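## Task

Carry the tray from the staging bench onto the work bench. Sort every tube from the tray by its cap dot: orange-dot tubes into the blue rack, white-dot tubes into the green rack, each pushed fully down. No tube may touch the floor, or the task fails. The tray's bottles must finish upright in the tray. The tray must finish resting on the work bench with nothing overhanging the edge. One or both robots may be used. At the end, release everything and move away. A robot that falls over or is left tilted fails the task. Anything held in place only by a robot at the end does not count.

## Robot and tools

ROBOTS. Two identical Hello Robot Stretch 4 robots, r1 and r2. Each has an omni-wheel base (rim no more than 0.23 m from its centre), a mast with a lift, a telescoping arm that reaches straight forward, a wrist with yaw, pitch and roll joints, and a two-finger gripper. Each carries four cameras: <name>_head_camera (420x560), <name>_head_left_camera and <name>_head_right_camera (fisheye, 420x672) and <name>_wrist_camera (616x392). A calibration (K, distortion, T_world_to_cam) was given per camera, relative to that robot's own base frame; it is only approximately right.

FRAMES. Each robot has its own base frame: origin on the floor below the base centre, x ahead, y to the left, z up. hand_pose (the point between the open fingertips, link pinch) is reported in this frame and can be slightly wrong. base_odometry is measured from the robot's base frame at scene start and counts wheel rotation, so slipping shows as travel; heading is in radians, left positive, -3.142 to 3.142. The robots share no frame: their relative placement can only be judged from images, lidar_m and wrist_depth_mm.

execute_actions. Argument "actions": a list holding one action object or nothing (empty list just reports state and images). The action has a key per robot, "r1" and/or "r2". Under each robot:
- "base": exactly one of translate_m (metres, forward positive, -2 to 2), strafe_m (metres, sideways, left positive, -2 to 2) or rotate_rad (radians, turn in place, counter-clockwise positive, -3.2 to 3.2). These are offsets from where the base last reported itself.
- "joints": absolute targets by name: lift_m 0 to 1.2 m; arm_m 0 to 0.55 m of extension; wrist_yaw_rad -1.134 to 4.276 (0 ahead, positive left, 3.14 stowed back, above 3.4 the arm may block it); wrist_pitch_rad -1.117 to 4.259 (0 level, 1.57 pointing down); wrist_roll_rad -1.117 to 4.259 (positive turns clockwise seen from behind the gripper); gripper_m -0.038 to 0.141, the fingertip gap in metres (negative squeezes the fingers together). A joint counts as done within ±0.004 (lift, arm, gripper), ±0.02 (yaw, roll) or ±0.05 (pitch). An out-of-range joint target is clipped and reported; any other bad value or unknown key rejects the whole call.
- "pace": "slow", "default", "fast" or "max"; base speeds 0.1/0.3/0.4/0.6 m/s and 1/2/3/4 rad/s, lowered when the lift is above 0.2 (to 0.3 m/s and 1 rad/s at 1.2).
- "contact_limits": {"arm_m": value}, 0 (gentlest) to 0.75 (strongest), default 0.5.
- "end_of_arm": "enable_torque", sent on its own, re-enables wrist or gripper motors that shut off.
All motions in one action begin together; each action lasts at most 15 s. Anything not commanded may still be driving toward an older target. Argument "cameras": list of camera names, ["all"] or omitted for all, [] for none. If a result reports a stop, the remaining calls in that reply are skipped.

OTHER TOOLS. wait(seconds 0 to 10) lets time pass and returns state and images. zoom_image(camera, region [x0, y0, x1, y1] in pixels, at most 504x504) enlarges part of that camera's latest full image. read_manual returns licence texts only. finished_scene(scene) ends the current scene, given its number; it cannot be undone and reports success.

RESULT LINES. base_status and joint_status: "done"; "off_target" (stopped short, may still push); "contact_stop_at_<key>" (hit something; that lift, arm or wheel set goes slack until moved again); "limit_stop_at_tilt" (lean over 6 degrees; lift, arm and wheels go slack and ignore commands); "limit_stop_at_own_body" (self-collision guard); "time_out"; "torque_fault" (wrist or gripper motor went limp; send enable_torque). on_its_own describes what the call did not command; "held at" is the held target, not the position. lidar_m: 12 distances in metres, 30-degree sectors starting straight ahead and going counter-clockwise (4th left, 7th behind, 10th right); "-" means nothing seen or closer than 0.25 m; it sees from about 0.15 m up, and misses clear objects and thin legs. wrist_depth_mm: 7x7 grid of depths in mm (100 to 2000) read from the top left. motor_effort: percent of maximum, positive toward higher joint values, peak in brackets; wheel motors positive means turning right. base_tilt in degrees, forward and right positive, with a fixed offset up to about 1.5. If turned_by_wheels and turned_by_imu disagree by over about 0.1 rad, the base slipped or hit something and heading is off by roughly their difference.

GRIPPING. Close to a gripper_m smaller than the object's width; the further below, the harder it squeezes and the more it pulls the object in. Status and gripper reading do not prove a grasp; a firm squeeze changes gripper effort. If fingertips jam on a surface, lift up. To unfold the wrist at start, send lift_m 0.4 with wrist_yaw_rad 0.

AVOID. Robots pressing into each other (a hard press ends the run); once bases touch, any further drive pushes hard. Carrying one load with both robots is risky since their travel can differ by about 3 cm per metre. Driving or turning with over 1 kg held and arm_m above 0.2, especially fast, or pushing and pulling with the gripper raised, can tip a robot. Pressing the gripper or holding over about 2 kg level causes torque faults. Tilting the gripper up (pitch below -0.2) with strong roll can trigger self-collision stops. Do not drop tubes to the floor or knock over bottles; loose objects may occasionally get nudged by outside pushes.

Each tool is called after "Call:" by a JSON object that holds its "op" and its "data".

## Session

Call:
{"op": "execute_actions", "data": {"actions": [{"r1":{"joints":{"lift_m":0.9,"wrist_yaw_rad":0}},"r2":{"joints":{"lift_m":0.9,"wrist_yaw_rad":0}}}], "cameras": ["r1_head_left_camera","r2_head_left_camera"]}}

Scene clock: 3.43 s.
r1.base_odometry: x=+0.000 y=+0.000 heading=+0.000 (m, m, rad; r1's odometry frame)
r1.turned_by_wheels: +0.000 (rad since the last result)
r1.turned_by_imu: +0.001 (rad since the last result)
r1.base_tilt: forward=+0.5 right=-0.2 (deg)
r1.lidar_m: 1.80 1.58 1.22 1.89 2.02 1.25 1.08 1.09 1.32 2.39 1.67 1.19
r1.base_status: not commanded
r1.joint_positions: lift_m=+0.900 arm_m=+0.000 wrist_yaw_rad=+0.000 wrist_pitch_rad=+0.013 wrist_roll_rad=+0.011 gripper_m=+0.057
r1.joint_status: all done
r1.motor_effort: lift_m=+20(20) arm_m=-1(2) wrist_yaw_rad=-1(7) wrist_pitch_rad=-6(7) wrist_roll_rad=+0(0) gripper_m=-1(5) wheel_0=+0(0) wheel_1=+0(0) wheel_2=+0(0) (%)
r1.hand_pose: x=+0.4594 y=-0.0873 z=+1.0744 quat_wxyz=(+1.000, +0.005, +0.006, +0.000) (m; r1's base frame)
r1.wrist_depth_mm: - - - - - - - / - - - - - - - / - - - - - - - / - - - - - - - / - - - - - - - / - - 214 - 200 1182 1160 / - - - 108 - 917 878
r2.base_odometry: x=+0.000 y=+0.000 heading=+0.000 (m, m, rad; r2's odometry frame)
r2.turned_by_wheels: +0.000 (rad since the last result)
r2.turned_by_imu: -0.001 (rad since the last result)
r2.base_tilt: forward=+0.4 right=+0.3 (deg)
r2.lidar_m: 0.73 0.71 0.80 1.28 3.98 1.53 1.32 2.58 1.74 2.11 1.84 0.93
r2.base_status: not commanded
r2.joint_positions: lift_m=+0.900 arm_m=+0.002 wrist_yaw_rad=+0.000 wrist_pitch_rad=-0.015 wrist_roll_rad=-0.012 gripper_m=+0.057
r2.joint_status: all done
r2.motor_effort: lift_m=+22(25) arm_m=-1(1) wrist_yaw_rad=-2(8) wrist_pitch_rad=-8(8) wrist_roll_rad=-1(0) gripper_m=-4(3) wheel_0=-1(1) wheel_1=+0(0) wheel_2=+0(0) (%)
r2.hand_pose: x=+0.4614 y=-0.0873 z=+1.0823 quat_wxyz=(+1.000, -0.006, -0.007, +0.000) (m; r2's base frame)
r2.wrist_depth_mm: 480 512 549 591 640 699 778 / 488 512 559 603 647 707 778 / 492 525 564 609 654 715 788 / 496 525 564 615 668 715 788 / 496 530 554 621 654 732 798 / 500 535 554 609 199 741 820 / 504 530 569 - 691 750 831
pictures: r1_head_left_camera, r2_head_left_camera
Images, in order (width x height): r1_head_left_camera 420x672, r2_head_left_camera 420x672.

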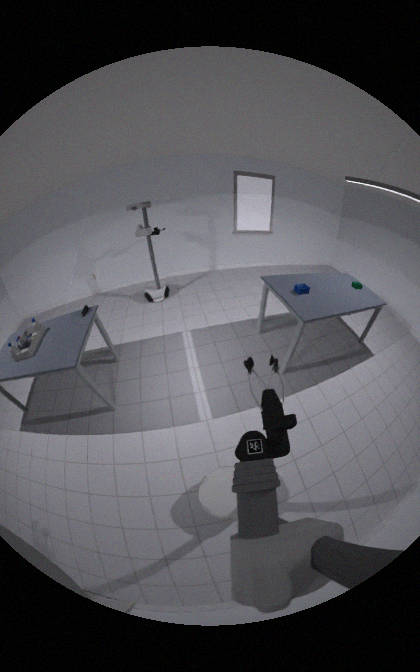

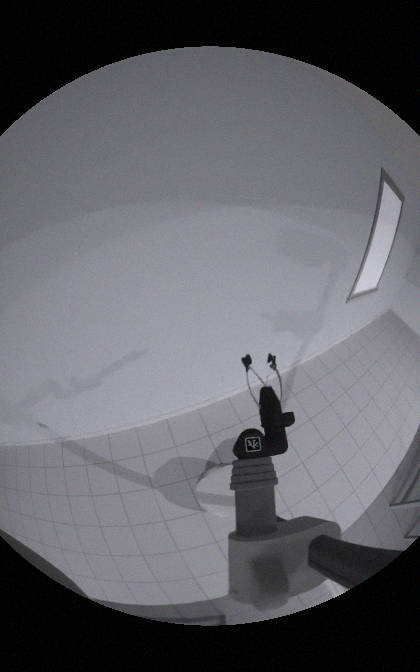

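Call:
{"op": "execute_actions", "data": {"actions": [{"r1":{"base":{"rotate_rad":0.25}},"r2":{"base":{"rotate_rad":-2.7},"joints":{"wrist_pitch_rad":0.6}}}], "cameras": ["r1_head_camera","r2_head_camera"]}}

Scene clock: 16.60 s.
r1.base_odometry: x=+0.000 y=+0.000 heading=+0.249 (m, m, rad; r1's odometry frame)
r1.turned_by_wheels: +0.249 (rad since the last result)
r1.turned_by_imu: +0.252 (rad since the last result)
r1.base_tilt: forward=+0.6 right=-0.3 (deg)
r1.lidar_m: 2.49 1.21 1.26 3.94 1.50 1.11 1.09 1.15 1.61 4.33 1.21 1.21
r1.base_status: done
r1.joint_positions: lift_m=+0.900 arm_m=+0.000 wrist_yaw_rad=+0.000 wrist_pitch_rad=+0.013 wrist_roll_rad=+0.011 gripper_m=+0.057
r1.joint_status: not commanded
r1.motor_effort: lift_m=+20(20) arm_m=-2(1) wrist_yaw_rad=-1(1) wrist_pitch_rad=-7(6) wrist_roll_rad=-1(1) gripper_m=-3(3) wheel_0=-6(8) wheel_1=-5(12) wheel_2=-4(10) (%)
r1.hand_pose: x=+0.4594 y=-0.0874 z=+1.0744 quat_wxyz=(+1.000, +0.005, +0.006, +0.000) (m; r1's base frame)
r1.wrist_depth_mm: - - - - - - - / - - - - - - - / - - - - - - - / - - - - - - - / - - - - - - - / - - 215 - 200 - 1229 / - - - 109 - - -
r2.base_odometry: x=+0.000 y=+0.000 heading=-2.699 (m, m, rad; r2's odometry frame)
r2.turned_by_wheels: -2.699 (rad since the last result)
r2.turned_by_imu: -2.692 (rad since the last result)
r2.base_tilt: forward=+0.4 right=+0.3 (deg)
r2.lidar_m: 2.56 1.67 1.89 2.27 0.99 0.75 0.72 0.78 1.18 4.01 1.65 1.30
r2.base_status: done
r2.joint_positions: lift_m=+0.900 arm_m=+0.002 wrist_yaw_rad=+0.000 wrist_pitch_rad=+0.601 wrist_roll_rad=-0.012 gripper_m=+0.057
r2.joint_status: all done
r2.motor_effort: lift_m=+21(22) arm_m=-1(1) wrist_yaw_rad=+1(0) wrist_pitch_rad=-6(7) wrist_roll_rad=+0(1) gripper_m=-3(3) wheel_0=+3(9) wheel_1=+1(8) wheel_2=+2(9) (%)
r2.hand_pose: x=+0.4108 y=-0.0874 z=+0.9149 quat_wxyz=(+0.955, -0.006, +0.296, +0.002) (m; r2's base frame)
r2.wrist_depth_mm: 1499 - - - - 1464 1308 / - - - - - 1618 976 / - - - - - - - / 1618 1708 1808 1756 1808 1661 1756 / 1464 1464 1537 1499 1464 1397 1397 / 1255 1255 1205 1205 197 1281 1229 / 1098 1118 1118 - 1118 1078 1098
pictures: r1_head_camera, r2_head_camera
Images, in order (width x height): r1_head_camera 420x560, r2_head_camera 420x560.

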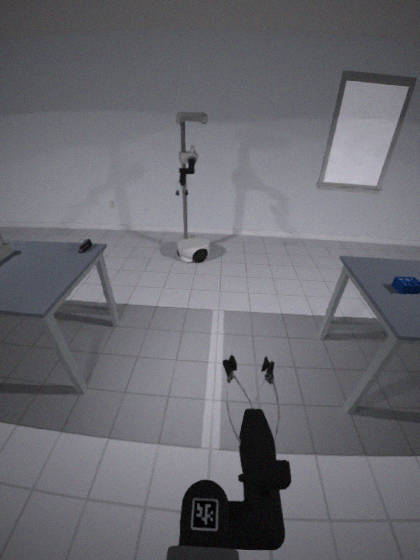

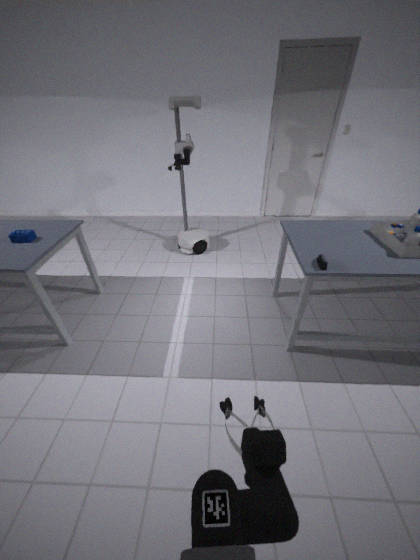

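Call:
{"op": "execute_actions", "data": {"actions": [{"r1":{"base":{"rotate_rad":-0.04},"joints":{"wrist_pitch_rad":0.5}},"r2":{"base":{"rotate_rad":-0.08},"joints":{"wrist_pitch_rad":0.5}}}], "cameras": []}}

Call:
{"op": "execute_actions", "data": {"actions": [{"r1":{"base":{"strafe_m":1.5}},"r2":{"base":{"strafe_m":-1.3}}}], "cameras": []}}

Call:
{"op": "execute_actions", "data": {"actions": [{"r1":{"base":{"translate_m":0.3}},"r2":{"base":{"translate_m":0.6}}}], "cameras": ["r1_head_camera","r1_wrist_camera","r2_head_camera","r2_wrist_camera"]}}

Scene clock: 26.60 s.
r1.base_odometry: x=+0.000 y=+0.000 heading=+0.210 (m, m, rad; r1's odometry frame)
r1.turned_by_wheels: -0.039 (rad since the last result)
r1.turned_by_imu: -0.038 (rad since the last result)
r1.base_tilt: forward=+0.6 right=-0.3 (deg)
r1.lidar_m: 2.57 1.21 1.23 4.35 1.59 1.16 1.09 1.14 1.56 4.12 1.28 1.20
r1.base_status: done
r1.joint_positions: lift_m=+0.900 arm_m=+0.000 wrist_yaw_rad=+0.000 wrist_pitch_rad=+0.501 wrist_roll_rad=+0.011 gripper_m=+0.057
r1.joint_status: all done
r1.motor_effort: lift_m=+20(20) arm_m=-1(1) wrist_yaw_rad=-1(1) wrist_pitch_rad=-5(3) wrist_roll_rad=-1(1) gripper_m=-3(4) wheel_0=+6(4) wheel_1=+4(4) wheel_2=+4(5) (%)
r1.hand_pose: x=+0.4239 y=-0.0874 z=+0.9394 quat_wxyz=(+0.969, +0.005, +0.248, -0.001) (m; r1's base frame)
r1.wrist_depth_mm: - - - - - - - / - - - - - - - / - - - - - - 1118 / 1921 - - - - - - / 1576 1708 1708 1756 1808 1708 1708 / 1366 1397 214 1464 200 1464 1464 / 1182 1182 1229 109 1255 1229 1078
r2.base_odometry: x=+0.000 y=+0.000 heading=-2.779 (m, m, rad; r2's odometry frame)
r2.turned_by_wheels: -0.080 (rad since the last result)
r2.turned_by_imu: -0.080 (rad since the last result)
r2.base_tilt: forward=+0.4 right=+0.2 (deg)
r2.lidar_m: 1.97 1.71 1.69 2.93 1.07 0.75 0.72 0.77 1.09 2.99 1.76 1.31
r2.base_status: done
r2.joint_positions: lift_m=+0.900 arm_m=+0.002 wrist_yaw_rad=+0.000 wrist_pitch_rad=+0.502 wrist_roll_rad=-0.012 gripper_m=+0.057
r2.joint_status: all done
r2.motor_effort: lift_m=+21(21) arm_m=-1(1) wrist_yaw_rad=-1(0) wrist_pitch_rad=-10(13) wrist_roll_rad=-1(0) gripper_m=-3(3) wheel_0=+2(4) wheel_1=+1(4) wheel_2=+2(8) (%)
r2.hand_pose: x=+0.4258 y=-0.0874 z=+0.9392 quat_wxyz=(+0.969, -0.006, +0.249, +0.002) (m; r2's base frame)
r2.wrist_depth_mm: - - - - - - - / 1756 - - - - 1281 1308 / - - - - - - - / - - - - - 1921 - / 1618 1618 1661 1661 1661 1537 1661 / 1336 1397 1281 1366 198 1366 1366 / 1182 1160 1205 - 1182 1160 1205
pictures: none
No camera images: the call's "cameras" was empty. Leave "cameras" out to get every camera's image.

Scene clock: 32.93 s.
r1.base_odometry: x=-0.312 y=+1.467 heading=+0.210 (m, m, rad; r1's odometry frame)
r1.turned_by_wheels: +0.000 (rad since the last result)
r1.turned_by_imu: +0.011 (rad since the last result)
r1.base_tilt: forward=+0.6 right=-0.2 (deg)
r1.lidar_m: 0.84 0.88 1.20 2.87 1.59 1.13 1.08 1.10 1.58 3.42 2.46 0.89
r1.base_status: done
r1.joint_positions: lift_m=+0.900 arm_m=+0.000 wrist_yaw_rad=+0.000 wrist_pitch_rad=+0.502 wrist_roll_rad=+0.011 gripper_m=+0.057
r1.joint_status: not commanded
r1.motor_effort: lift_m=+20(20) arm_m=-1(1) wrist_yaw_rad=-1(0) wrist_pitch_rad=-5(5) wrist_roll_rad=+0(0) gripper_m=-4(3) wheel_0=-4(11) wheel_1=+3(11) wheel_2=+0(1) (%)
r1.hand_pose: x=+0.4239 y=-0.0874 z=+0.9394 quat_wxyz=(+0.969, +0.005, +0.248, -0.001) (m; r1's base frame)
r1.wrist_depth_mm: - - - - - - - / 1308 1182 1182 1255 - - - / 854 842 842 878 931 960 - / 759 759 750 750 759 759 778 / 1618 1618 1576 1661 1618 1708 1756 / 1366 1366 215 1430 201 1397 1464 / 1182 1160 1229 109 1229 1138 1281
r2.base_odometry: x=-0.461 y=+1.215 heading=-2.779 (m, m, rad; r2's odometry frame)
r2.turned_by_wheels: +0.000 (rad since the last result)
r2.turned_by_imu: -0.005 (rad since the last result)
r2.base_tilt: forward=+0.4 right=+0.3 (deg)
r2.lidar_m: 1.21 1.25 2.78 2.98 1.09 0.78 0.72 0.78 1.05 2.70 2.83 1.28
r2.base_status: done
r2.joint_positions: lift_m=+0.900 arm_m=+0.002 wrist_yaw_rad=+0.000 wrist_pitch_rad=+0.502 wrist_roll_rad=-0.012 gripper_m=+0.057
r2.joint_status: not commanded
r2.motor_effort: lift_m=+21(21) arm_m=-1(1) wrist_yaw_rad=+0(1) wrist_pitch_rad=-8(9) wrist_roll_rad=+0(0) gripper_m=-4(2) wheel_0=+1(9) wheel_1=+0(11) wheel_2=+0(3) (%)
r2.hand_pose: x=+0.4258 y=-0.0874 z=+0.9392 quat_wxyz=(+0.969, -0.006, +0.249, +0.002) (m; r2's base frame)
r2.wrist_depth_mm: - - - - - - - / - 1205 1160 1160 1229 1255 - / - - - - - 1078 - / - 1921 - - - 1921 - / 1661 1499 1499 1537 1618 1576 1661 / 1336 1366 1281 1336 198 1366 1366 / 1160 1160 1205 - 1229 1160 1182
pictures: none
No camera images: the call's "cameras" was empty. Leave "cameras" out to get every camera's image.

Scene clock: 36.40 s.
r1.base_odometry: x=-0.019 y=+1.530 heading=+0.210 (m, m, rad; r1's odometry frame)
r1.turned_by_wheels: +0.001 (rad since the last result)
r1.turned_by_imu: +0.002 (rad since the last result)
r1.base_tilt: forward=+0.5 right=-0.3 (deg)
r1.lidar_m: 0.56 0.57 0.78 2.86 2.02 1.45 1.38 1.43 2.00 2.37 0.77 0.58
r1.base_status: done
r1.joint_positions: lift_m=+0.900 arm_m=+0.000 wrist_yaw_rad=+0.000 wrist_pitch_rad=+0.502 wrist_roll_rad=+0.011 gripper_m=+0.057
r1.joint_status: not commanded
r1.motor_effort: lift_m=+20(20) arm_m=-1(1) wrist_yaw_rad=+0(1) wrist_pitch_rad=-5(5) wrist_roll_rad=-1(1) gripper_m=-1(2) wheel_0=+5(11) wheel_1=+5(9) wheel_2=-2(12) (%)
r1.hand_pose: x=+0.4239 y=-0.0874 z=+0.9394 quat_wxyz=(+0.969, +0.005, +0.248, -0.001) (m; r1's base frame)
r1.wrist_depth_mm: - - - - - - - / - - - - - - - / 854 603 778 904 946 976 - / 634 591 603 676 683 715 732 / 508 521 525 539 544 554 554 / 455 459 215 452 201 473 473 / 1205 1160 1229 108 1255 1255 1281
r2.base_odometry: x=-1.022 y=+1.002 heading=-2.779 (m, m, rad; r2's odometry frame)
r2.turned_by_wheels: +0.000 (rad since the last result)
r2.turned_by_imu: +0.004 (rad since the last result)
r2.base_tilt: forward=+0.4 right=+0.3 (deg)
r2.lidar_m: 0.60 0.64 0.89 2.59 1.93 1.39 1.33 1.42 1.93 2.68 0.87 0.63
r2.base_status: done
r2.joint_positions: lift_m=+0.900 arm_m=+0.002 wrist_yaw_rad=+0.000 wrist_pitch_rad=+0.502 wrist_roll_rad=-0.012 gripper_m=+0.057
r2.joint_status: not commanded
r2.motor_effort: lift_m=+21(21) arm_m=-1(1) wrist_yaw_rad=+0(0) wrist_pitch_rad=-9(8) wrist_roll_rad=-1(1) gripper_m=-4(4) wheel_0=+1(7) wheel_1=-1(4) wheel_2=+0(11) (%)
r2.hand_pose: x=+0.4258 y=-0.0874 z=+0.9393 quat_wxyz=(+0.969, -0.006, +0.248, +0.002) (m; r2's base frame)
r2.wrist_depth_mm: - - - - - - - / - - 960 931 - - - / 831 809 640 778 831 831 831 / 603 621 615 615 621 615 621 / 603 539 517 517 508 517 517 / 1336 1336 1308 1336 198 1336 1336 / 1182 1160 1205 - 1229 1160 1182
pictures: r1_head_camera, r1_wrist_camera, r2_head_camera, r2_wrist_camera
camera_calibration (this result's frames):
r1_wrist_camera: T_world_to_cam=[[0.0184464, -0.99947, 0.0268408, -0.123817], [-0.504255, -0.032481, -0.862944, 1.07579], [0.863358, 0.00238357, -0.504587, 0.337085], [0, 0, 0, 1]] pos_world=[0.25373, -0.0896121, 1.10175]
r2_wrist_camera: T_world_to_cam=[[0.0727642, -0.997301, 0.00984882, -0.115138], [-0.523352, -0.0465869, -0.850842, 1.05974], [0.849004, 0.0567564, -0.52533, 0.364342], [0, 0, 0, 1]] pos_world=[0.25367, -0.0861356, 1.09421]
Images, in order (width x height): r1_head_camera 420x560, r1_wrist_camera 616x392, r2_head_camera 420x560, r2_wrist_camera 616x392.

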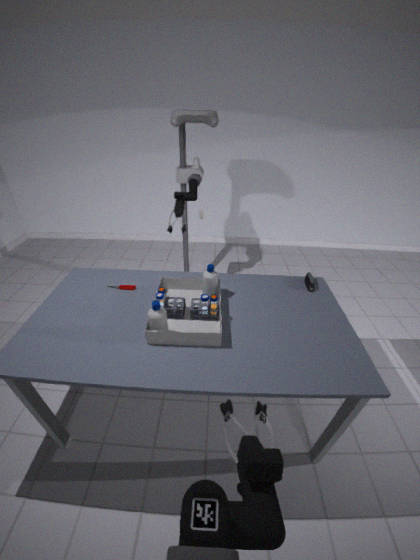

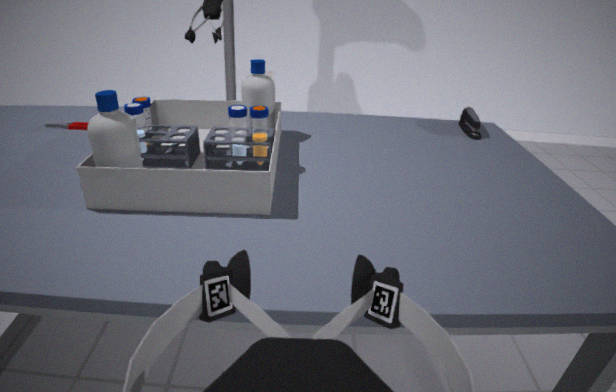

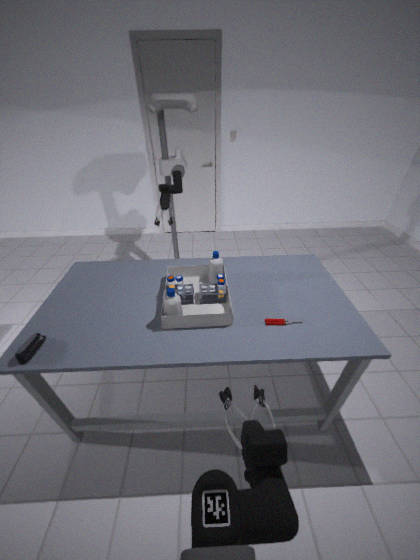

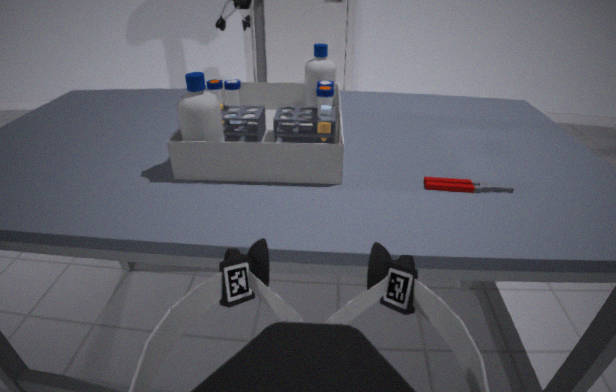

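Call:
{"op": "execute_actions", "data": {"actions": [{"r1":{"base":{"strafe_m":0.17},"joints":{"lift_m":1.03,"wrist_pitch_rad":1.35,"wrist_roll_rad":1.57,"gripper_m":0.07}},"r2":{"base":{"strafe_m":0.09},"joints":{"lift_m":1.03,"wrist_pitch_rad":1.35,"wrist_roll_rad":1.57,"gripper_m":0.07}}}], "cameras": []}}

Call:
{"op": "execute_actions", "data": {"actions": [{"r1":{"base":{"translate_m":0.26},"joints":{"arm_m":0.265}},"r2":{"base":{"translate_m":0.31},"joints":{"arm_m":0.26}}}], "cameras": ["r1_wrist_camera","r2_wrist_camera"]}}

Scene clock: 47.87 s.
r1.base_odometry: x=-0.055 y=+1.696 heading=+0.210 (m, m, rad; r1's odometry frame)
r1.turned_by_wheels: +0.000 (rad since the last result)
r1.turned_by_imu: +0.002 (rad since the last result)
r1.base_tilt: forward=+0.5 right=-0.2 (deg)
r1.lidar_m: 0.54 0.56 0.80 2.69 2.02 1.47 1.36 1.44 2.00 2.55 0.80 0.56
r1.base_status: done
r1.joint_positions: lift_m=+1.030 arm_m=+0.000 wrist_yaw_rad=+0.000 wrist_pitch_rad=+1.350 wrist_roll_rad=+1.570 gripper_m=+0.070
r1.joint_status: all done
r1.motor_effort: lift_m=+20(22) arm_m=-1(2) wrist_yaw_rad=+0(1) wrist_pitch_rad=+0(7) wrist_roll_rad=+1(3) gripper_m=-3(1) wheel_0=-4(9) wheel_1=+1(11) wheel_2=+0(3) (%)
r1.hand_pose: x=+0.2341 y=-0.0874 z=+0.9265 quat_wxyz=(+0.552, +0.552, +0.442, -0.442) (m; r1's base frame)
r1.wrist_depth_mm: 462 1281 1205 1182 1098 1060 1008 / 462 1281 1205 1160 1118 1060 991 / 462 1281 1229 1138 1118 1060 1008 / 466 1308 1205 1182 1098 878 1025 / 473 1308 1205 1138 904 854 842 / 469 1308 201 1160 200 854 1008 / 477 1308 1229 109 1118 1042 1025
r2.base_odometry: x=-0.990 y=+0.918 heading=-2.779 (m, m, rad; r2's odometry frame)
r2.turned_by_wheels: +0.000 (rad since the last result)
r2.turned_by_imu: -0.001 (rad since the last result)
r2.base_tilt: forward=+0.4 right=+0.3 (deg)
r2.lidar_m: 0.61 0.65 0.89 2.60 1.95 1.39 1.33 1.41 1.93 2.79 0.90 0.64
r2.base_status: done
r2.joint_positions: lift_m=+1.030 arm_m=+0.002 wrist_yaw_rad=+0.000 wrist_pitch_rad=+1.350 wrist_roll_rad=+1.570 gripper_m=+0.070
r2.joint_status: all done
r2.motor_effort: lift_m=+22(22) arm_m=-1(1) wrist_yaw_rad=+0(0) wrist_pitch_rad=-3(7) wrist_roll_rad=+1(4) gripper_m=-3(4) wheel_0=+0(10) wheel_1=-1(8) wheel_2=+0(1) (%)
r2.hand_pose: x=+0.2361 y=-0.0874 z=+0.9265 quat_wxyz=(+0.552, +0.552, +0.442, -0.442) (m; r2's base frame)
r2.wrist_depth_mm: 480 1336 1182 1182 1098 1042 976 / 484 1366 1229 1182 1078 1060 976 / 488 1336 1255 1138 1118 1042 1008 / 496 1336 1255 1205 1138 866 991 / 500 1336 1229 1205 891 842 917 / 504 1366 1078 1182 1098 866 991 / 500 1366 1336 - 1098 1042 1025
pictures: none
No camera images: the call's "cameras" was empty. Leave "cameras" out to get every camera's image.

Scene clock: 50.37 s.
r1.base_odometry: x=+0.200 y=+1.750 heading=+0.211 (m, m, rad; r1's odometry frame)
r1.turned_by_wheels: +0.000 (rad since the last result)
r1.turned_by_imu: +0.002 (rad since the last result)
r1.base_tilt: forward=+0.6 right=-0.2 (deg)
r1.lidar_m: 0.28 0.31 0.44 2.70 2.39 1.73 1.65 1.73 2.39 2.52 0.43 0.28
r1.base_status: done
r1.joint_positions: lift_m=+1.030 arm_m=+0.264 wrist_yaw_rad=+0.000 wrist_pitch_rad=+1.350 wrist_roll_rad=+1.570 gripper_m=+0.070
r1.joint_status: all done
r1.motor_effort: lift_m=+20(20) arm_m=+4(5) wrist_yaw_rad=-2(0) wrist_pitch_rad=-1(2) wrist_roll_rad=+1(1) gripper_m=-4(4) wheel_0=+4(10) wheel_1=+3(10) wheel_2=-1(12) (%)
r1.hand_pose: x=+0.4982 y=-0.0874 z=+0.9266 quat_wxyz=(+0.552, +0.552, +0.442, -0.442) (m; r1's base frame)
r1.wrist_depth_mm: 459 439 413 394 373 355 1008 / 459 436 410 394 373 353 991 / 413 357 402 389 373 357 1008 / 439 368 410 389 375 357 831 / 459 427 404 389 373 359 820 / 459 377 202 384 200 359 820 / 459 375 415 108 377 355 1008
r2.base_odometry: x=-1.280 y=+0.808 heading=-2.779 (m, m, rad; r2's odometry frame)
r2.turned_by_wheels: +0.000 (rad since the last result)
r2.turned_by_imu: +0.002 (rad since the last result)
r2.base_tilt: forward=+0.4 right=+0.3 (deg)
r2.lidar_m: 0.27 0.33 0.44 2.43 2.33 1.72 1.63 1.72 2.35 2.79 0.45 0.32
r2.base_status: done
r2.joint_positions: lift_m=+1.030 arm_m=+0.259 wrist_yaw_rad=+0.000 wrist_pitch_rad=+1.350 wrist_roll_rad=+1.570 gripper_m=+0.070
r2.joint_status: all done
r2.motor_effort: lift_m=+22(22) arm_m=+4(4) wrist_yaw_rad=+0(0) wrist_pitch_rad=-3(3) wrist_roll_rad=+0(1) gripper_m=-2(2) wheel_0=+2(5) wheel_1=+0(5) wheel_2=+0(10) (%)
r2.hand_pose: x=+0.4932 y=-0.0874 z=+0.9265 quat_wxyz=(+0.552, +0.552, +0.442, -0.442) (m; r2's base frame)
r2.wrist_depth_mm: 469 445 410 384 362 345 991 / 473 442 410 389 366 349 976 / 392 366 407 382 368 349 991 / 418 410 413 389 375 351 798 / 473 436 404 392 366 353 831 / 466 387 397 332 368 355 820 / 439 373 421 - 373 359 1008
pictures: r1_wrist_camera, r2_wrist_camera
camera_calibration (this result's frames):
r1_wrist_camera: T_world_to_cam=[[-0.974111, -0.0444911, -0.221647, 0.683402], [-0.0494415, 0.998635, 0.0168338, 0.150563], [0.220595, 0.0273565, -0.974982, 1.02472], [0, 0, 0, 1]] pos_world=[0.447106, -0.147985, 1.14802]
r2_wrist_camera: T_world_to_cam=[[-0.960659, -0.0328604, -0.275778, 0.738679], [-0.045662, 0.998151, 0.0401264, 0.114391], [0.27395, 0.0511404, -0.960383, 0.986692], [0, 0, 0, 1]] pos_world=[0.444538, -0.140366, 1.14672]
Images, in order (width x height): r1_wrist_camera 616x392, r2_wrist_camera 616x392.

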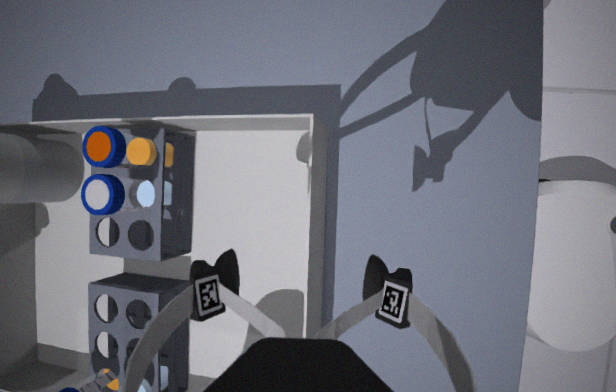

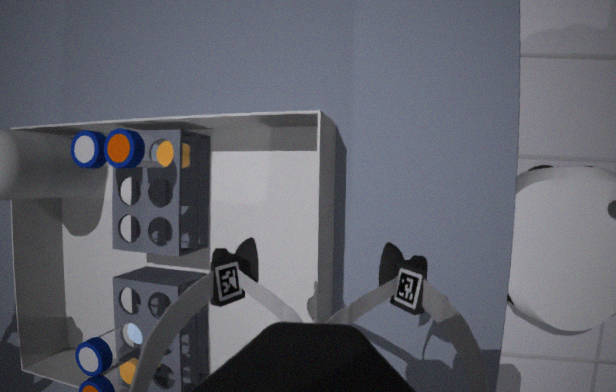

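Call:
{"op": "execute_actions", "data": {"actions": [{"r1":{"joints":{"arm_m":0.29,"lift_m":0.905}},"r2":{"joints":{"arm_m":0.287,"lift_m":0.905}}}], "cameras": ["r1_wrist_camera","r2_wrist_camera"]}}

Scene clock: 56.60 s.
r1.base_odometry: x=+0.200 y=+1.750 heading=+0.211 (m, m, rad; r1's odometry frame)
r1.turned_by_wheels: +0.000 (rad since the last result)
r1.turned_by_imu: +0.002 (rad since the last result)
r1.base_tilt: forward=+0.6 right=-0.3 (deg)
r1.lidar_m: 0.28 0.31 0.44 2.68 2.39 1.73 1.64 1.72 2.35 2.49 0.45 0.30
r1.base_status: not commanded
r1.joint_positions: lift_m=+0.905 arm_m=+0.289 wrist_yaw_rad=+0.000 wrist_pitch_rad=+1.350 wrist_roll_rad=+1.570 gripper_m=+0.070
r1.joint_status: all done
r1.motor_effort: lift_m=+16(16) arm_m=+4(5) wrist_yaw_rad=-1(1) wrist_pitch_rad=-1(1) wrist_roll_rad=+1(1) gripper_m=-1(3) wheel_0=+4(4) wheel_1=+3(3) wheel_2=-1(1) (%)
r1.hand_pose: x=+0.5232 y=-0.0874 z=+0.8019 quat_wxyz=(+0.552, +0.552, +0.442, -0.442) (m; r1's base frame)
r1.wrist_depth_mm: 310 297 281 266 252 241 233 / 246 282 245 260 253 243 233 / 234 287 277 262 254 243 235 / 242 289 278 264 256 243 236 / 242 290 274 264 253 243 235 / 273 290 202 265 200 243 236 / 244 270 283 108 255 241 235
r2.base_odometry: x=-1.280 y=+0.808 heading=-2.779 (m, m, rad; r2's odometry frame)
r2.turned_by_wheels: +0.000 (rad since the last result)
r2.turned_by_imu: -0.001 (rad since the last result)
r2.base_tilt: forward=+0.5 right=+0.3 (deg)
r2.lidar_m: 0.30 0.32 0.44 2.44 2.36 1.72 1.64 1.72 2.37 2.80 0.45 0.33
r2.base_status: not commanded
r2.joint_positions: lift_m=+0.905 arm_m=+0.286 wrist_yaw_rad=+0.000 wrist_pitch_rad=+1.350 wrist_roll_rad=+1.570 gripper_m=+0.070
r2.joint_status: all done
r2.motor_effort: lift_m=+18(20) arm_m=+5(7) wrist_yaw_rad=-1(1) wrist_pitch_rad=-3(3) wrist_roll_rad=+0(0) gripper_m=-3(3) wheel_0=+2(2) wheel_1=-1(1) wheel_2=+1(1) (%)
r2.hand_pose: x=+0.5202 y=-0.0874 z=+0.8019 quat_wxyz=(+0.552, +0.552, +0.442, -0.442) (m; r2's base frame)
r2.wrist_depth_mm: 315 297 276 260 244 231 - / 314 277 242 242 246 232 222 / 241 262 277 262 248 234 225 / 250 272 278 262 250 236 225 / 252 274 277 263 246 236 227 / 286 277 274 195 246 235 227 / 285 268 287 - 250 234 -
pictures: r1_wrist_camera, r2_wrist_camera
camera_calibration (this result's frames):
r1_wrist_camera: T_world_to_cam=[[-0.974121, -0.0443211, -0.221641, 0.680095], [-0.0492671, 0.998644, 0.0168341, 0.153816], [0.220594, 0.027318, -0.974983, 0.897647], [0, 0, 0, 1]] pos_world=[0.472057, -0.147987, 1.02334]
r2_wrist_camera: T_world_to_cam=[[-0.960666, -0.0328182, -0.27576, 0.730217], [-0.0456174, 0.998153, 0.0401273, 0.120604], [0.273934, 0.0511284, -0.960389, 0.859598], [0, 0, 0, 1]] pos_world=[0.471524, -0.140367, 1.02207]
Images, in order (width x height): r1_wrist_camera 616x392, r2_wrist_camera 616x392.

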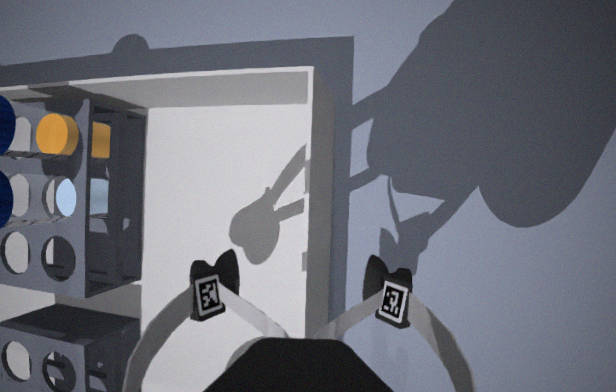

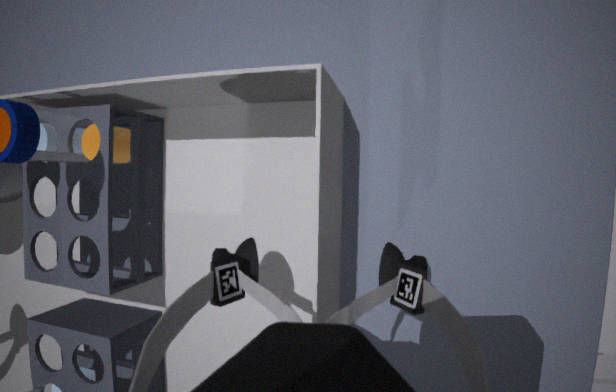

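Call:
{"op": "execute_actions", "data": {"actions": [{"r1":{"joints":{"gripper_m":-0.03}},"r2":{"joints":{"gripper_m":-0.03}}}], "cameras": []}}

Call:
{"op": "execute_actions", "data": {"actions": [{"r1":{"joints":{"lift_m":1.05},"pace":"slow"},"r2":{"joints":{"lift_m":1.05},"pace":"slow"}}], "cameras": []}}

Call:
{"op": "execute_actions", "data": {"actions": [{"r1":{"base":{"strafe_m":-0.8},"pace":"slow"},"r2":{"base":{"strafe_m":0.806},"pace":"slow"}}], "cameras": ["r1_wrist_camera","r2_wrist_camera"]}}

Scene clock: 73.27 s.
r1.base_odometry: x=+0.200 y=+1.750 heading=+0.211 (m, m, rad; r1's odometry frame)
r1.turned_by_wheels: +0.000 (rad since the last result)
r1.turned_by_imu: +0.002 (rad since the last result)
r1.base_tilt: forward=+0.6 right=-0.3 (deg)
r1.lidar_m: 0.29 0.29 0.41 2.69 2.36 1.75 1.64 1.71 2.38 2.49 0.44 0.31
r1.base_status: not commanded
r1.joint_positions: lift_m=+0.905 arm_m=+0.289 wrist_yaw_rad=-0.001 wrist_pitch_rad=+1.356 wrist_roll_rad=+1.570 gripper_m=-0.029
r1.joint_status: all done
r1.motor_effort: lift_m=+19(19) arm_m=+5(4) wrist_yaw_rad=+1(5) wrist_pitch_rad=-17(20) wrist_roll_rad=+0(1) gripper_m=-19(17) wheel_0=+4(4) wheel_1=+3(3) wheel_2=-1(1) (%)
r1.hand_pose: x=+0.5215 y=-0.0875 z=+0.8013 quat_wxyz=(+0.551, +0.551, +0.444, -0.443) (m; r1's base frame)
r1.wrist_depth_mm: 306 291 276 262 251 239 232 / 247 249 246 242 251 240 232 / 224 278 267 258 252 241 233 / 229 278 267 258 252 242 234 / 234 278 267 255 253 241 232 / 257 282 185 203 185 241 235 / 236 278 271 108 253 237 235
r2.base_odometry: x=-1.280 y=+0.808 heading=-2.779 (m, m, rad; r2's odometry frame)
r2.turned_by_wheels: +0.000 (rad since the last result)
r2.turned_by_imu: -0.001 (rad since the last result)
r2.base_tilt: forward=+0.4 right=+0.3 (deg)
r2.lidar_m: 0.29 0.33 0.46 2.41 2.38 1.72 1.63 1.72 2.42 2.78 0.44 0.31
r2.base_status: not commanded
r2.joint_positions: lift_m=+0.905 arm_m=+0.286 wrist_yaw_rad=-0.001 wrist_pitch_rad=+1.356 wrist_roll_rad=+1.570 gripper_m=-0.029
r2.joint_status: all done
r2.motor_effort: lift_m=+21(21) arm_m=+5(5) wrist_yaw_rad=+2(2) wrist_pitch_rad=-18(19) wrist_roll_rad=+0(0) gripper_m=-21(20) wheel_0=+2(2) wheel_1=+0(1) wheel_2=+1(0) (%)
r2.hand_pose: x=+0.5186 y=-0.0875 z=+0.8013 quat_wxyz=(+0.551, +0.551, +0.443, -0.443) (m; r2's base frame)
r2.wrist_depth_mm: 309 290 270 257 241 229 - / 235 241 243 227 245 229 223 / 231 256 266 251 246 232 223 / 234 276 267 255 246 233 224 / 236 277 268 204 247 234 225 / 260 279 179 186 180 232 226 / 238 258 276 - 249 232 -
pictures: none
No camera images: the call's "cameras" was empty. Leave "cameras" out to get every camera's image.

Scene clock: 75.27 s.
r1.base_odometry: x=+0.200 y=+1.750 heading=+0.211 (m, m, rad; r1's odometry frame)
r1.turned_by_wheels: +0.000 (rad since the last result)
r1.turned_by_imu: +0.001 (rad since the last result)
r1.base_tilt: forward=+0.5 right=-0.3 (deg)
r1.lidar_m: 0.26 0.30 0.45 2.70 2.39 1.72 1.64 1.71 2.39 2.50 0.43 0.32
r1.base_status: not commanded
r1.joint_positions: lift_m=+1.050 arm_m=+0.289 wrist_yaw_rad=+0.000 wrist_pitch_rad=+1.356 wrist_roll_rad=+1.570 gripper_m=-0.029
r1.joint_status: all done
r1.motor_effort: lift_m=+24(29) arm_m=+4(5) wrist_yaw_rad=+1(2) wrist_pitch_rad=-17(17) wrist_roll_rad=+0(1) gripper_m=-20(18) wheel_0=+4(4) wheel_1=+3(3) wheel_2=-1(1) (%)
r1.hand_pose: x=+0.5216 y=-0.0874 z=+0.9459 quat_wxyz=(+0.551, +0.551, +0.444, -0.443) (m; r1's base frame)
r1.wrist_depth_mm: 477 452 427 404 389 370 362 / 247 249 244 242 389 375 1008 / 224 276 268 258 394 373 1025 / 230 278 267 257 394 375 842 / 234 277 268 255 394 375 842 / 259 281 185 203 185 377 842 / 236 278 271 108 394 368 1025
r2.base_odometry: x=-1.280 y=+0.808 heading=-2.779 (m, m, rad; r2's odometry frame)
r2.turned_by_wheels: +0.000 (rad since the last result)
r2.turned_by_imu: +0.000 (rad since the last result)
r2.base_tilt: forward=+0.4 right=+0.4 (deg)
r2.lidar_m: 0.30 0.31 0.46 2.40 2.34 1.72 1.63 1.72 2.38 2.81 0.44 0.31
r2.base_status: not commanded
r2.joint_positions: lift_m=+1.050 arm_m=+0.286 wrist_yaw_rad=-0.001 wrist_pitch_rad=+1.356 wrist_roll_rad=+1.570 gripper_m=-0.029
r2.joint_status: all done
r2.motor_effort: lift_m=+26(28) arm_m=+5(5) wrist_yaw_rad=+2(2) wrist_pitch_rad=-18(18) wrist_roll_rad=+0(0) gripper_m=-20(22) wheel_0=+2(2) wheel_1=-1(0) wheel_2=+1(1) (%)
r2.hand_pose: x=+0.5186 y=-0.0875 z=+0.9459 quat_wxyz=(+0.551, +0.551, +0.443, -0.443) (m; r2's base frame)
r2.wrist_depth_mm: 488 459 427 402 379 359 1008 / 236 242 243 227 384 362 976 / 231 255 266 251 384 366 1008 / 234 278 267 255 387 366 831 / 236 277 267 205 387 370 842 / 263 279 179 187 180 368 842 / 238 259 277 - 389 370 1042
pictures: none
No camera images: the call's "cameras" was empty. Leave "cameras" out to get every camera's image.

action 0: r1: "base": strafe_m = -0.8 would last too long for one action: at the pace "slow" strafe_m can be at most 0.78 in either direction: name a faster pace, or command the rest in another action

Slight compression; retract 6 mm.

Call:
{"op": "execute_actions", "data": {"actions": [{"r1":{"base":{"strafe_m":-0.75},"joints":{"arm_m":0.281},"pace":"slow"},"r2":{"base":{"strafe_m":0.756},"pace":"slow"}}], "cameras": ["r1_wrist_camera"]}}

Scene clock: 94.87 s.
r1.base_odometry: x=+0.356 y=+1.017 heading=+0.211 (m, m, rad; r1's odometry frame)
r1.turned_by_wheels: +0.000 (rad since the last result)
r1.turned_by_imu: +0.001 (rad since the last result)
r1.base_tilt: forward=+0.5 right=-0.2 (deg)
r1.lidar_m: 0.29 0.32 0.44 1.22 2.40 1.71 1.64 1.74 2.32 1.76 1.77 0.53
r1.base_status: done
r1.joint_positions: lift_m=+1.050 arm_m=+0.282 wrist_yaw_rad=+0.002 wrist_pitch_rad=+1.350 wrist_roll_rad=+1.570 gripper_m=-0.029
r1.joint_status: all done
r1.motor_effort: lift_m=+24(24) arm_m=-5(6) wrist_yaw_rad=-6(5) wrist_pitch_rad=-1(17) wrist_roll_rad=+1(1) gripper_m=-19(20) wheel_0=+5(12) wheel_1=-7(10) wheel_2=+2(1) (%)
r1.hand_pose: x=+0.5160 y=-0.0873 z=+0.9463 quat_wxyz=(+0.553, +0.551, +0.443, -0.441) (m; r1's base frame)
r1.wrist_depth_mm: 1336 1281 1255 1138 1118 1078 1025 / 229 256 225 243 1138 1078 1025 / 224 276 267 256 1118 1060 1025 / 239 278 266 258 1138 1078 842 / 270 279 267 257 820 866 854 / 267 281 186 204 184 375 854 / 263 267 271 109 394 370 1042
r2.base_odometry: x=-1.012 y=+0.101 heading=-2.779 (m, m, rad; r2's odometry frame)
r2.turned_by_wheels: +0.000 (rad since the last result)
r2.turned_by_imu: +0.001 (rad since the last result)
r2.base_tilt: forward=+0.4 right=+0.3 (deg)
r2.lidar_m: 0.30 3.19 1.69 1.63 2.31 1.72 1.64 1.72 2.38 1.26 0.47 0.30
r2.base_status: done
r2.joint_positions: lift_m=+1.050 arm_m=+0.286 wrist_yaw_rad=+0.002 wrist_pitch_rad=+1.350 wrist_roll_rad=+1.570 gripper_m=-0.029
r2.joint_status: not commanded
r2.motor_effort: lift_m=+26(26) arm_m=+3(5) wrist_yaw_rad=-7(5) wrist_pitch_rad=-2(18) wrist_roll_rad=+0(1) gripper_m=-21(21) wheel_0=-2(10) wheel_1=+1(6) wheel_2=+2(1) (%)
r2.hand_pose: x=+0.5206 y=-0.0873 z=+0.9462 quat_wxyz=(+0.553, +0.551, +0.443, -0.441) (m; r2's base frame)
r2.wrist_depth_mm: 492 459 433 402 382 359 976 / 254 253 249 218 384 364 1025 / 231 256 266 250 384 364 991 / 233 277 266 252 387 357 842 / 236 278 268 211 389 368 842 / 266 282 181 189 181 1042 842 / 240 259 277 - 1160 1060 1042
pictures: r1_wrist_camera
camera_calibration (this result's frames):
r1_wrist_camera: T_world_to_cam=[[-0.974016, -0.0459597, -0.221768, 0.705063], [-0.0509507, 0.998559, 0.0168341, 0.151786], [0.220675, 0.0276959, -0.974954, 1.03998], [0, 0, 0, 1]] pos_world=[0.464978, -0.147966, 1.16774]
Images, in order (width x height): r1_wrist_camera 616x392.

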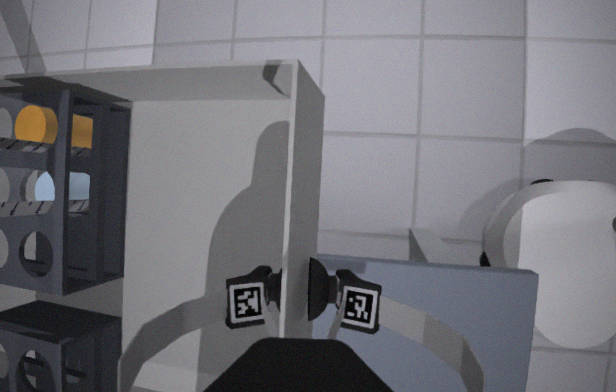

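Call:
{"op": "execute_actions", "data": {"actions": [{"r1":{"base":{"strafe_m":-0.76},"pace":"slow"},"r2":{"base":{"strafe_m":0.772},"pace":"slow"}}], "cameras": []}}

Call:
{"op": "execute_actions", "data": {"actions": [{"r1":{"base":{"strafe_m":-0.76},"pace":"slow"},"r2":{"base":{"strafe_m":0.772},"pace":"slow"}}], "cameras": ["r1_head_right_camera","r2_head_left_camera"]}}

Scene clock: 110.53 s.
r1.base_odometry: x=+0.515 y=+0.274 heading=+0.211 (m, m, rad; r1's odometry frame)
r1.turned_by_wheels: +0.000 (rad since the last result)
r1.turned_by_imu: +0.001 (rad since the last result)
r1.base_tilt: forward=+0.7 right=-0.2 (deg)
r1.lidar_m: 0.50 0.95 0.73 1.19 2.35 1.73 1.65 1.69 2.34 1.33 1.01 0.53
r1.base_status: done
r1.joint_positions: lift_m=+1.050 arm_m=+0.282 wrist_yaw_rad=+0.003 wrist_pitch_rad=+1.347 wrist_roll_rad=+1.570 gripper_m=-0.029
r1.joint_status: not commanded
r1.motor_effort: lift_m=+24(24) arm_m=-5(5) wrist_yaw_rad=-7(8) wrist_pitch_rad=+9(10) wrist_roll_rad=-1(1) gripper_m=-20(19) wheel_0=+5(9) wheel_1=-5(10) wheel_2=+2(1) (%)
r1.hand_pose: x=+0.5171 y=-0.0873 z=+0.9465 quat_wxyz=(+0.553, +0.552, +0.442, -0.440) (m; r1's base frame)
r1.wrist_depth_mm: 1366 1308 1205 1160 1118 1060 1025 / 224 241 227 244 1118 1078 1025 / 226 277 266 255 1118 1078 1025 / 240 277 265 257 1098 1098 842 / 264 279 267 232 1118 1060 842 / 260 281 186 208 185 1060 842 / 259 270 268 108 1118 1060 1025
r2.base_odometry: x=-0.738 y=-0.620 heading=-2.779 (m, m, rad; r2's odometry frame)
r2.turned_by_wheels: +0.000 (rad since the last result)
r2.turned_by_imu: +0.001 (rad since the last result)
r2.base_tilt: forward=+0.4 right=+0.3 (deg)
r2.lidar_m: 0.50 1.19 0.91 1.34 2.30 1.69 1.62 1.70 2.39 1.24 0.83 0.53
r2.base_status: done
r2.joint_positions: lift_m=+1.050 arm_m=+0.287 wrist_yaw_rad=+0.003 wrist_pitch_rad=+1.347 wrist_roll_rad=+1.570 gripper_m=-0.029
r2.joint_status: not commanded
r2.motor_effort: lift_m=+26(26) arm_m=+2(3) wrist_yaw_rad=-6(9) wrist_pitch_rad=+8(9) wrist_roll_rad=-2(1) gripper_m=-21(22) wheel_0=-5(5) wheel_1=+2(7) wheel_2=+4(5) (%)
r2.hand_pose: x=+0.5218 y=-0.0872 z=+0.9465 quat_wxyz=(+0.554, +0.552, +0.442, -0.440) (m; r2's base frame)
r2.wrist_depth_mm: 1464 1336 1255 1182 1138 1042 1008 / 231 243 229 218 1118 1042 1008 / 231 256 264 251 1118 1060 1008 / 233 276 265 252 1138 1042 820 / 238 279 267 216 1160 1098 842 / 259 283 181 186 181 1060 831 / 241 281 273 - 1118 1042 1025
pictures: none
No camera images: the call's "cameras" was empty. Leave "cameras" out to get every camera's image.

Scene clock: 119.40 s.
r1.base_odometry: x=+0.675 y=-0.469 heading=+0.211 (m, m, rad; r1's odometry frame)
r1.turned_by_wheels: +0.000 (rad since the last result)
r1.turned_by_imu: +0.000 (rad since the last result)
r1.base_tilt: forward=+0.6 right=-0.2 (deg)
r1.lidar_m: 0.50 3.19 1.47 1.47 2.38 1.74 1.64 1.70 2.33 1.29 0.43 0.39
r1.base_status: done
r1.joint_positions: lift_m=+1.050 arm_m=+0.282 wrist_yaw_rad=+0.004 wrist_pitch_rad=+1.342 wrist_roll_rad=+1.571 gripper_m=-0.029
r1.joint_status: not commanded
r1.motor_effort: lift_m=+23(24) arm_m=-5(5) wrist_yaw_rad=-12(12) wrist_pitch_rad=+23(25) wrist_roll_rad=-2(1) gripper_m=-20(21) wheel_0=+4(11) wheel_1=-8(13) wheel_2=+6(6) (%)
r1.hand_pose: x=+0.5186 y=-0.0872 z=+0.9468 quat_wxyz=(+0.555, +0.553, +0.441, -0.438) (m; r1's base frame)
r1.wrist_depth_mm: 488 459 433 413 394 373 1008 / 224 252 233 247 392 373 1008 / 227 277 264 254 1118 1060 1025 / 240 278 264 256 1098 1060 854 / 256 278 265 242 1118 1060 842 / 266 279 185 201 185 1098 842 / 263 278 267 109 1118 1060 1042
r2.base_odometry: x=-0.464 y=-1.342 heading=-2.779 (m, m, rad; r2's odometry frame)
r2.turned_by_wheels: +0.000 (rad since the last result)
r2.turned_by_imu: +0.001 (rad since the last result)
r2.base_tilt: forward=+0.4 right=+0.3 (deg)
r2.lidar_m: 0.43 0.35 0.47 1.44 2.28 1.70 1.63 1.72 2.36 1.61 1.60 0.52
r2.base_status: done
r2.joint_positions: lift_m=+1.050 arm_m=+0.287 wrist_yaw_rad=+0.004 wrist_pitch_rad=+1.342 wrist_roll_rad=+1.571 gripper_m=-0.029
r2.joint_status: not commanded
r2.motor_effort: lift_m=+26(26) arm_m=+2(3) wrist_yaw_rad=-11(12) wrist_pitch_rad=+23(23) wrist_roll_rad=-3(2) gripper_m=-24(23) wheel_0=-5(8) wheel_1=+0(5) wheel_2=+5(6) (%)
r2.hand_pose: x=+0.5236 y=-0.0872 z=+0.9468 quat_wxyz=(+0.555, +0.553, +0.441, -0.438) (m; r2's base frame)
r2.wrist_depth_mm: 1430 1397 1308 1160 1118 1078 1008 / 229 235 238 215 1138 1042 991 / 229 273 264 250 1118 1060 1008 / 234 277 264 253 1138 1060 820 / 238 281 266 216 1160 1060 831 / 250 282 183 202 181 1098 831 / 241 282 276 - 960 1078 1008
pictures: r1_head_right_camera, r2_head_left_camera
Images, in order (width x height): r1_head_right_camera 420x672, r2_head_left_camera 420x672.

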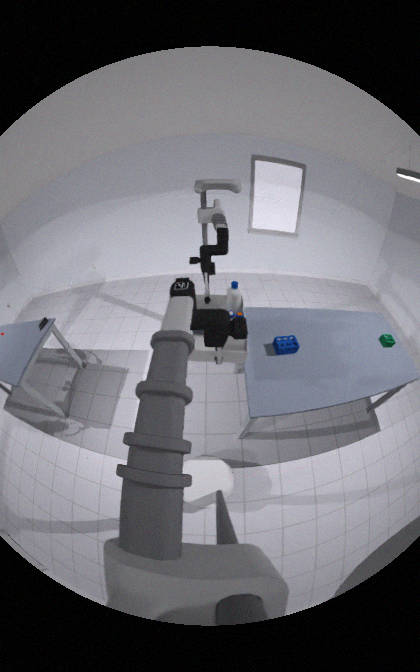

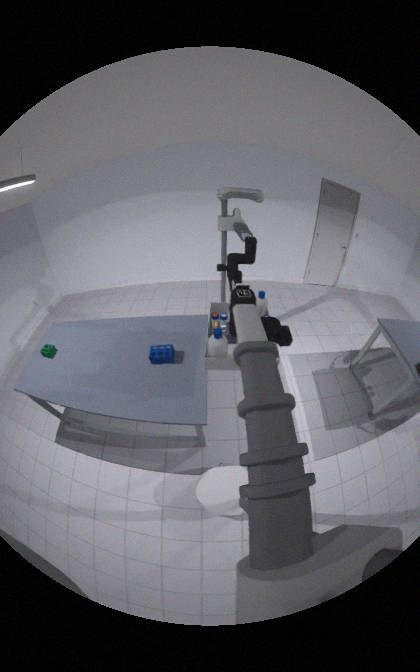

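Tension growing; extend arms.

Call:
{"op": "execute_actions", "data": {"actions": [{"r1":{"base":{"strafe_m":-0.76},"joints":{"arm_m":0.294},"pace":"slow"},"r2":{"base":{"strafe_m":0.772},"joints":{"arm_m":0.297},"pace":"slow"}}], "cameras": ["r1_head_left_camera","r2_wrist_camera"]}}

Scene clock: 134.27 s.
r1.base_odometry: x=+0.834 y=-1.212 heading=+0.211 (m, m, rad; r1's odometry frame)
r1.turned_by_wheels: +0.000 (rad since the last result)
r1.turned_by_imu: +0.001 (rad since the last result)
r1.base_tilt: forward=+0.6 right=-0.2 (deg)
r1.lidar_m: 0.30 0.33 0.47 2.22 2.40 1.71 1.63 1.70 2.30 2.97 0.48 0.34
r1.base_status: done
r1.joint_positions: lift_m=+1.050 arm_m=+0.294 wrist_yaw_rad=+0.003 wrist_pitch_rad=+1.344 wrist_roll_rad=+1.571 gripper_m=-0.029
r1.joint_status: all done
r1.motor_effort: lift_m=+23(24) arm_m=+1(5) wrist_yaw_rad=-8(12) wrist_pitch_rad=+18(23) wrist_roll_rad=-3(2) gripper_m=-21(20) wheel_0=+4(9) wheel_1=-6(7) wheel_2=+4(5) (%)
r1.hand_pose: x=+0.5298 y=-0.0872 z=+0.9467 quat_wxyz=(+0.554, +0.553, +0.441, -0.439) (m; r1's base frame)
r1.wrist_depth_mm: 484 462 430 410 389 370 1025 / 223 252 239 244 392 375 1008 / 227 276 264 255 394 373 1042 / 243 277 266 257 389 375 854 / 258 278 266 235 397 373 842 / 263 282 184 204 185 375 842 / 264 277 268 109 394 368 1042
r2.base_odometry: x=-0.190 y=-2.064 heading=-2.779 (m, m, rad; r2's odometry frame)
r2.turned_by_wheels: +0.000 (rad since the last result)
r2.turned_by_imu: +0.000 (rad since the last result)
r2.base_tilt: forward=+0.4 right=+0.3 (deg)
r2.lidar_m: 0.33 0.34 0.50 2.84 2.30 1.67 1.59 1.72 2.40 2.38 0.51 0.33
r2.base_status: done
r2.joint_positions: lift_m=+1.050 arm_m=+0.297 wrist_yaw_rad=+0.003 wrist_pitch_rad=+1.344 wrist_roll_rad=+1.571 gripper_m=-0.029
r2.joint_status: all done
r2.motor_effort: lift_m=+26(26) arm_m=+1(4) wrist_yaw_rad=-7(12) wrist_pitch_rad=+16(22) wrist_roll_rad=-4(3) gripper_m=-24(22) wheel_0=-4(10) wheel_1=+0(7) wheel_2=+4(2) (%)
r2.hand_pose: x=+0.5328 y=-0.0872 z=+0.9467 quat_wxyz=(+0.554, +0.553, +0.441, -0.439) (m; r2's base frame)
r2.wrist_depth_mm: 496 466 430 407 382 362 976 / 229 243 250 216 382 364 991 / 232 254 264 250 389 366 1025 / 234 278 266 251 389 366 831 / 266 282 267 220 392 366 820 / 244 281 182 188 179 368 854 / 242 279 274 - 389 368 1025
pictures: r1_head_left_camera, r2_wrist_camera
camera_calibration (this result's frames):
r2_wrist_camera: T_world_to_cam=[[-0.958741, -0.034023, -0.282237, 0.787288], [-0.0472269, 0.998079, 0.0401108, 0.116068], [0.28033, 0.0517851, -0.958506, 0.990046], [0, 0, 0, 1]] pos_world=[0.482747, -0.140329, 1.16651]
Images, in order (width x height): r1_head_left_camera 420x672, r2_wrist_camera 616x392.

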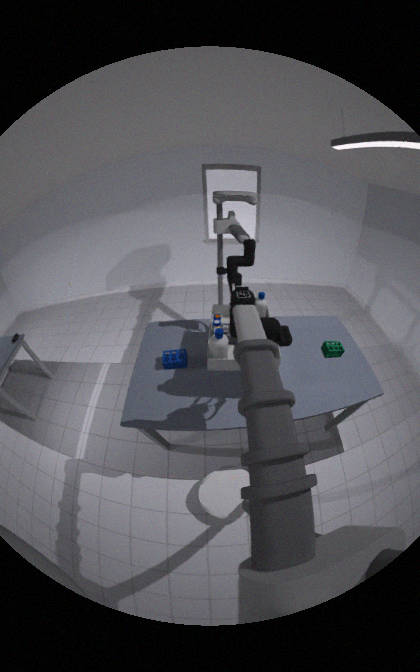

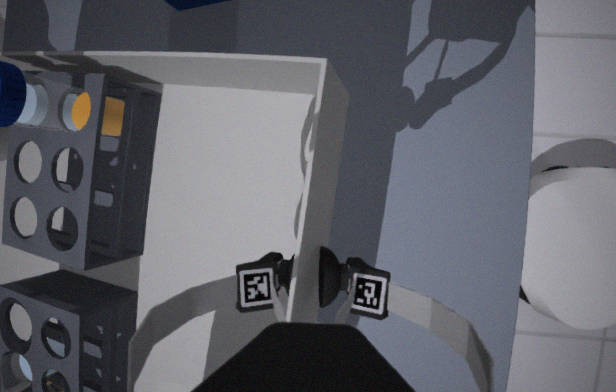

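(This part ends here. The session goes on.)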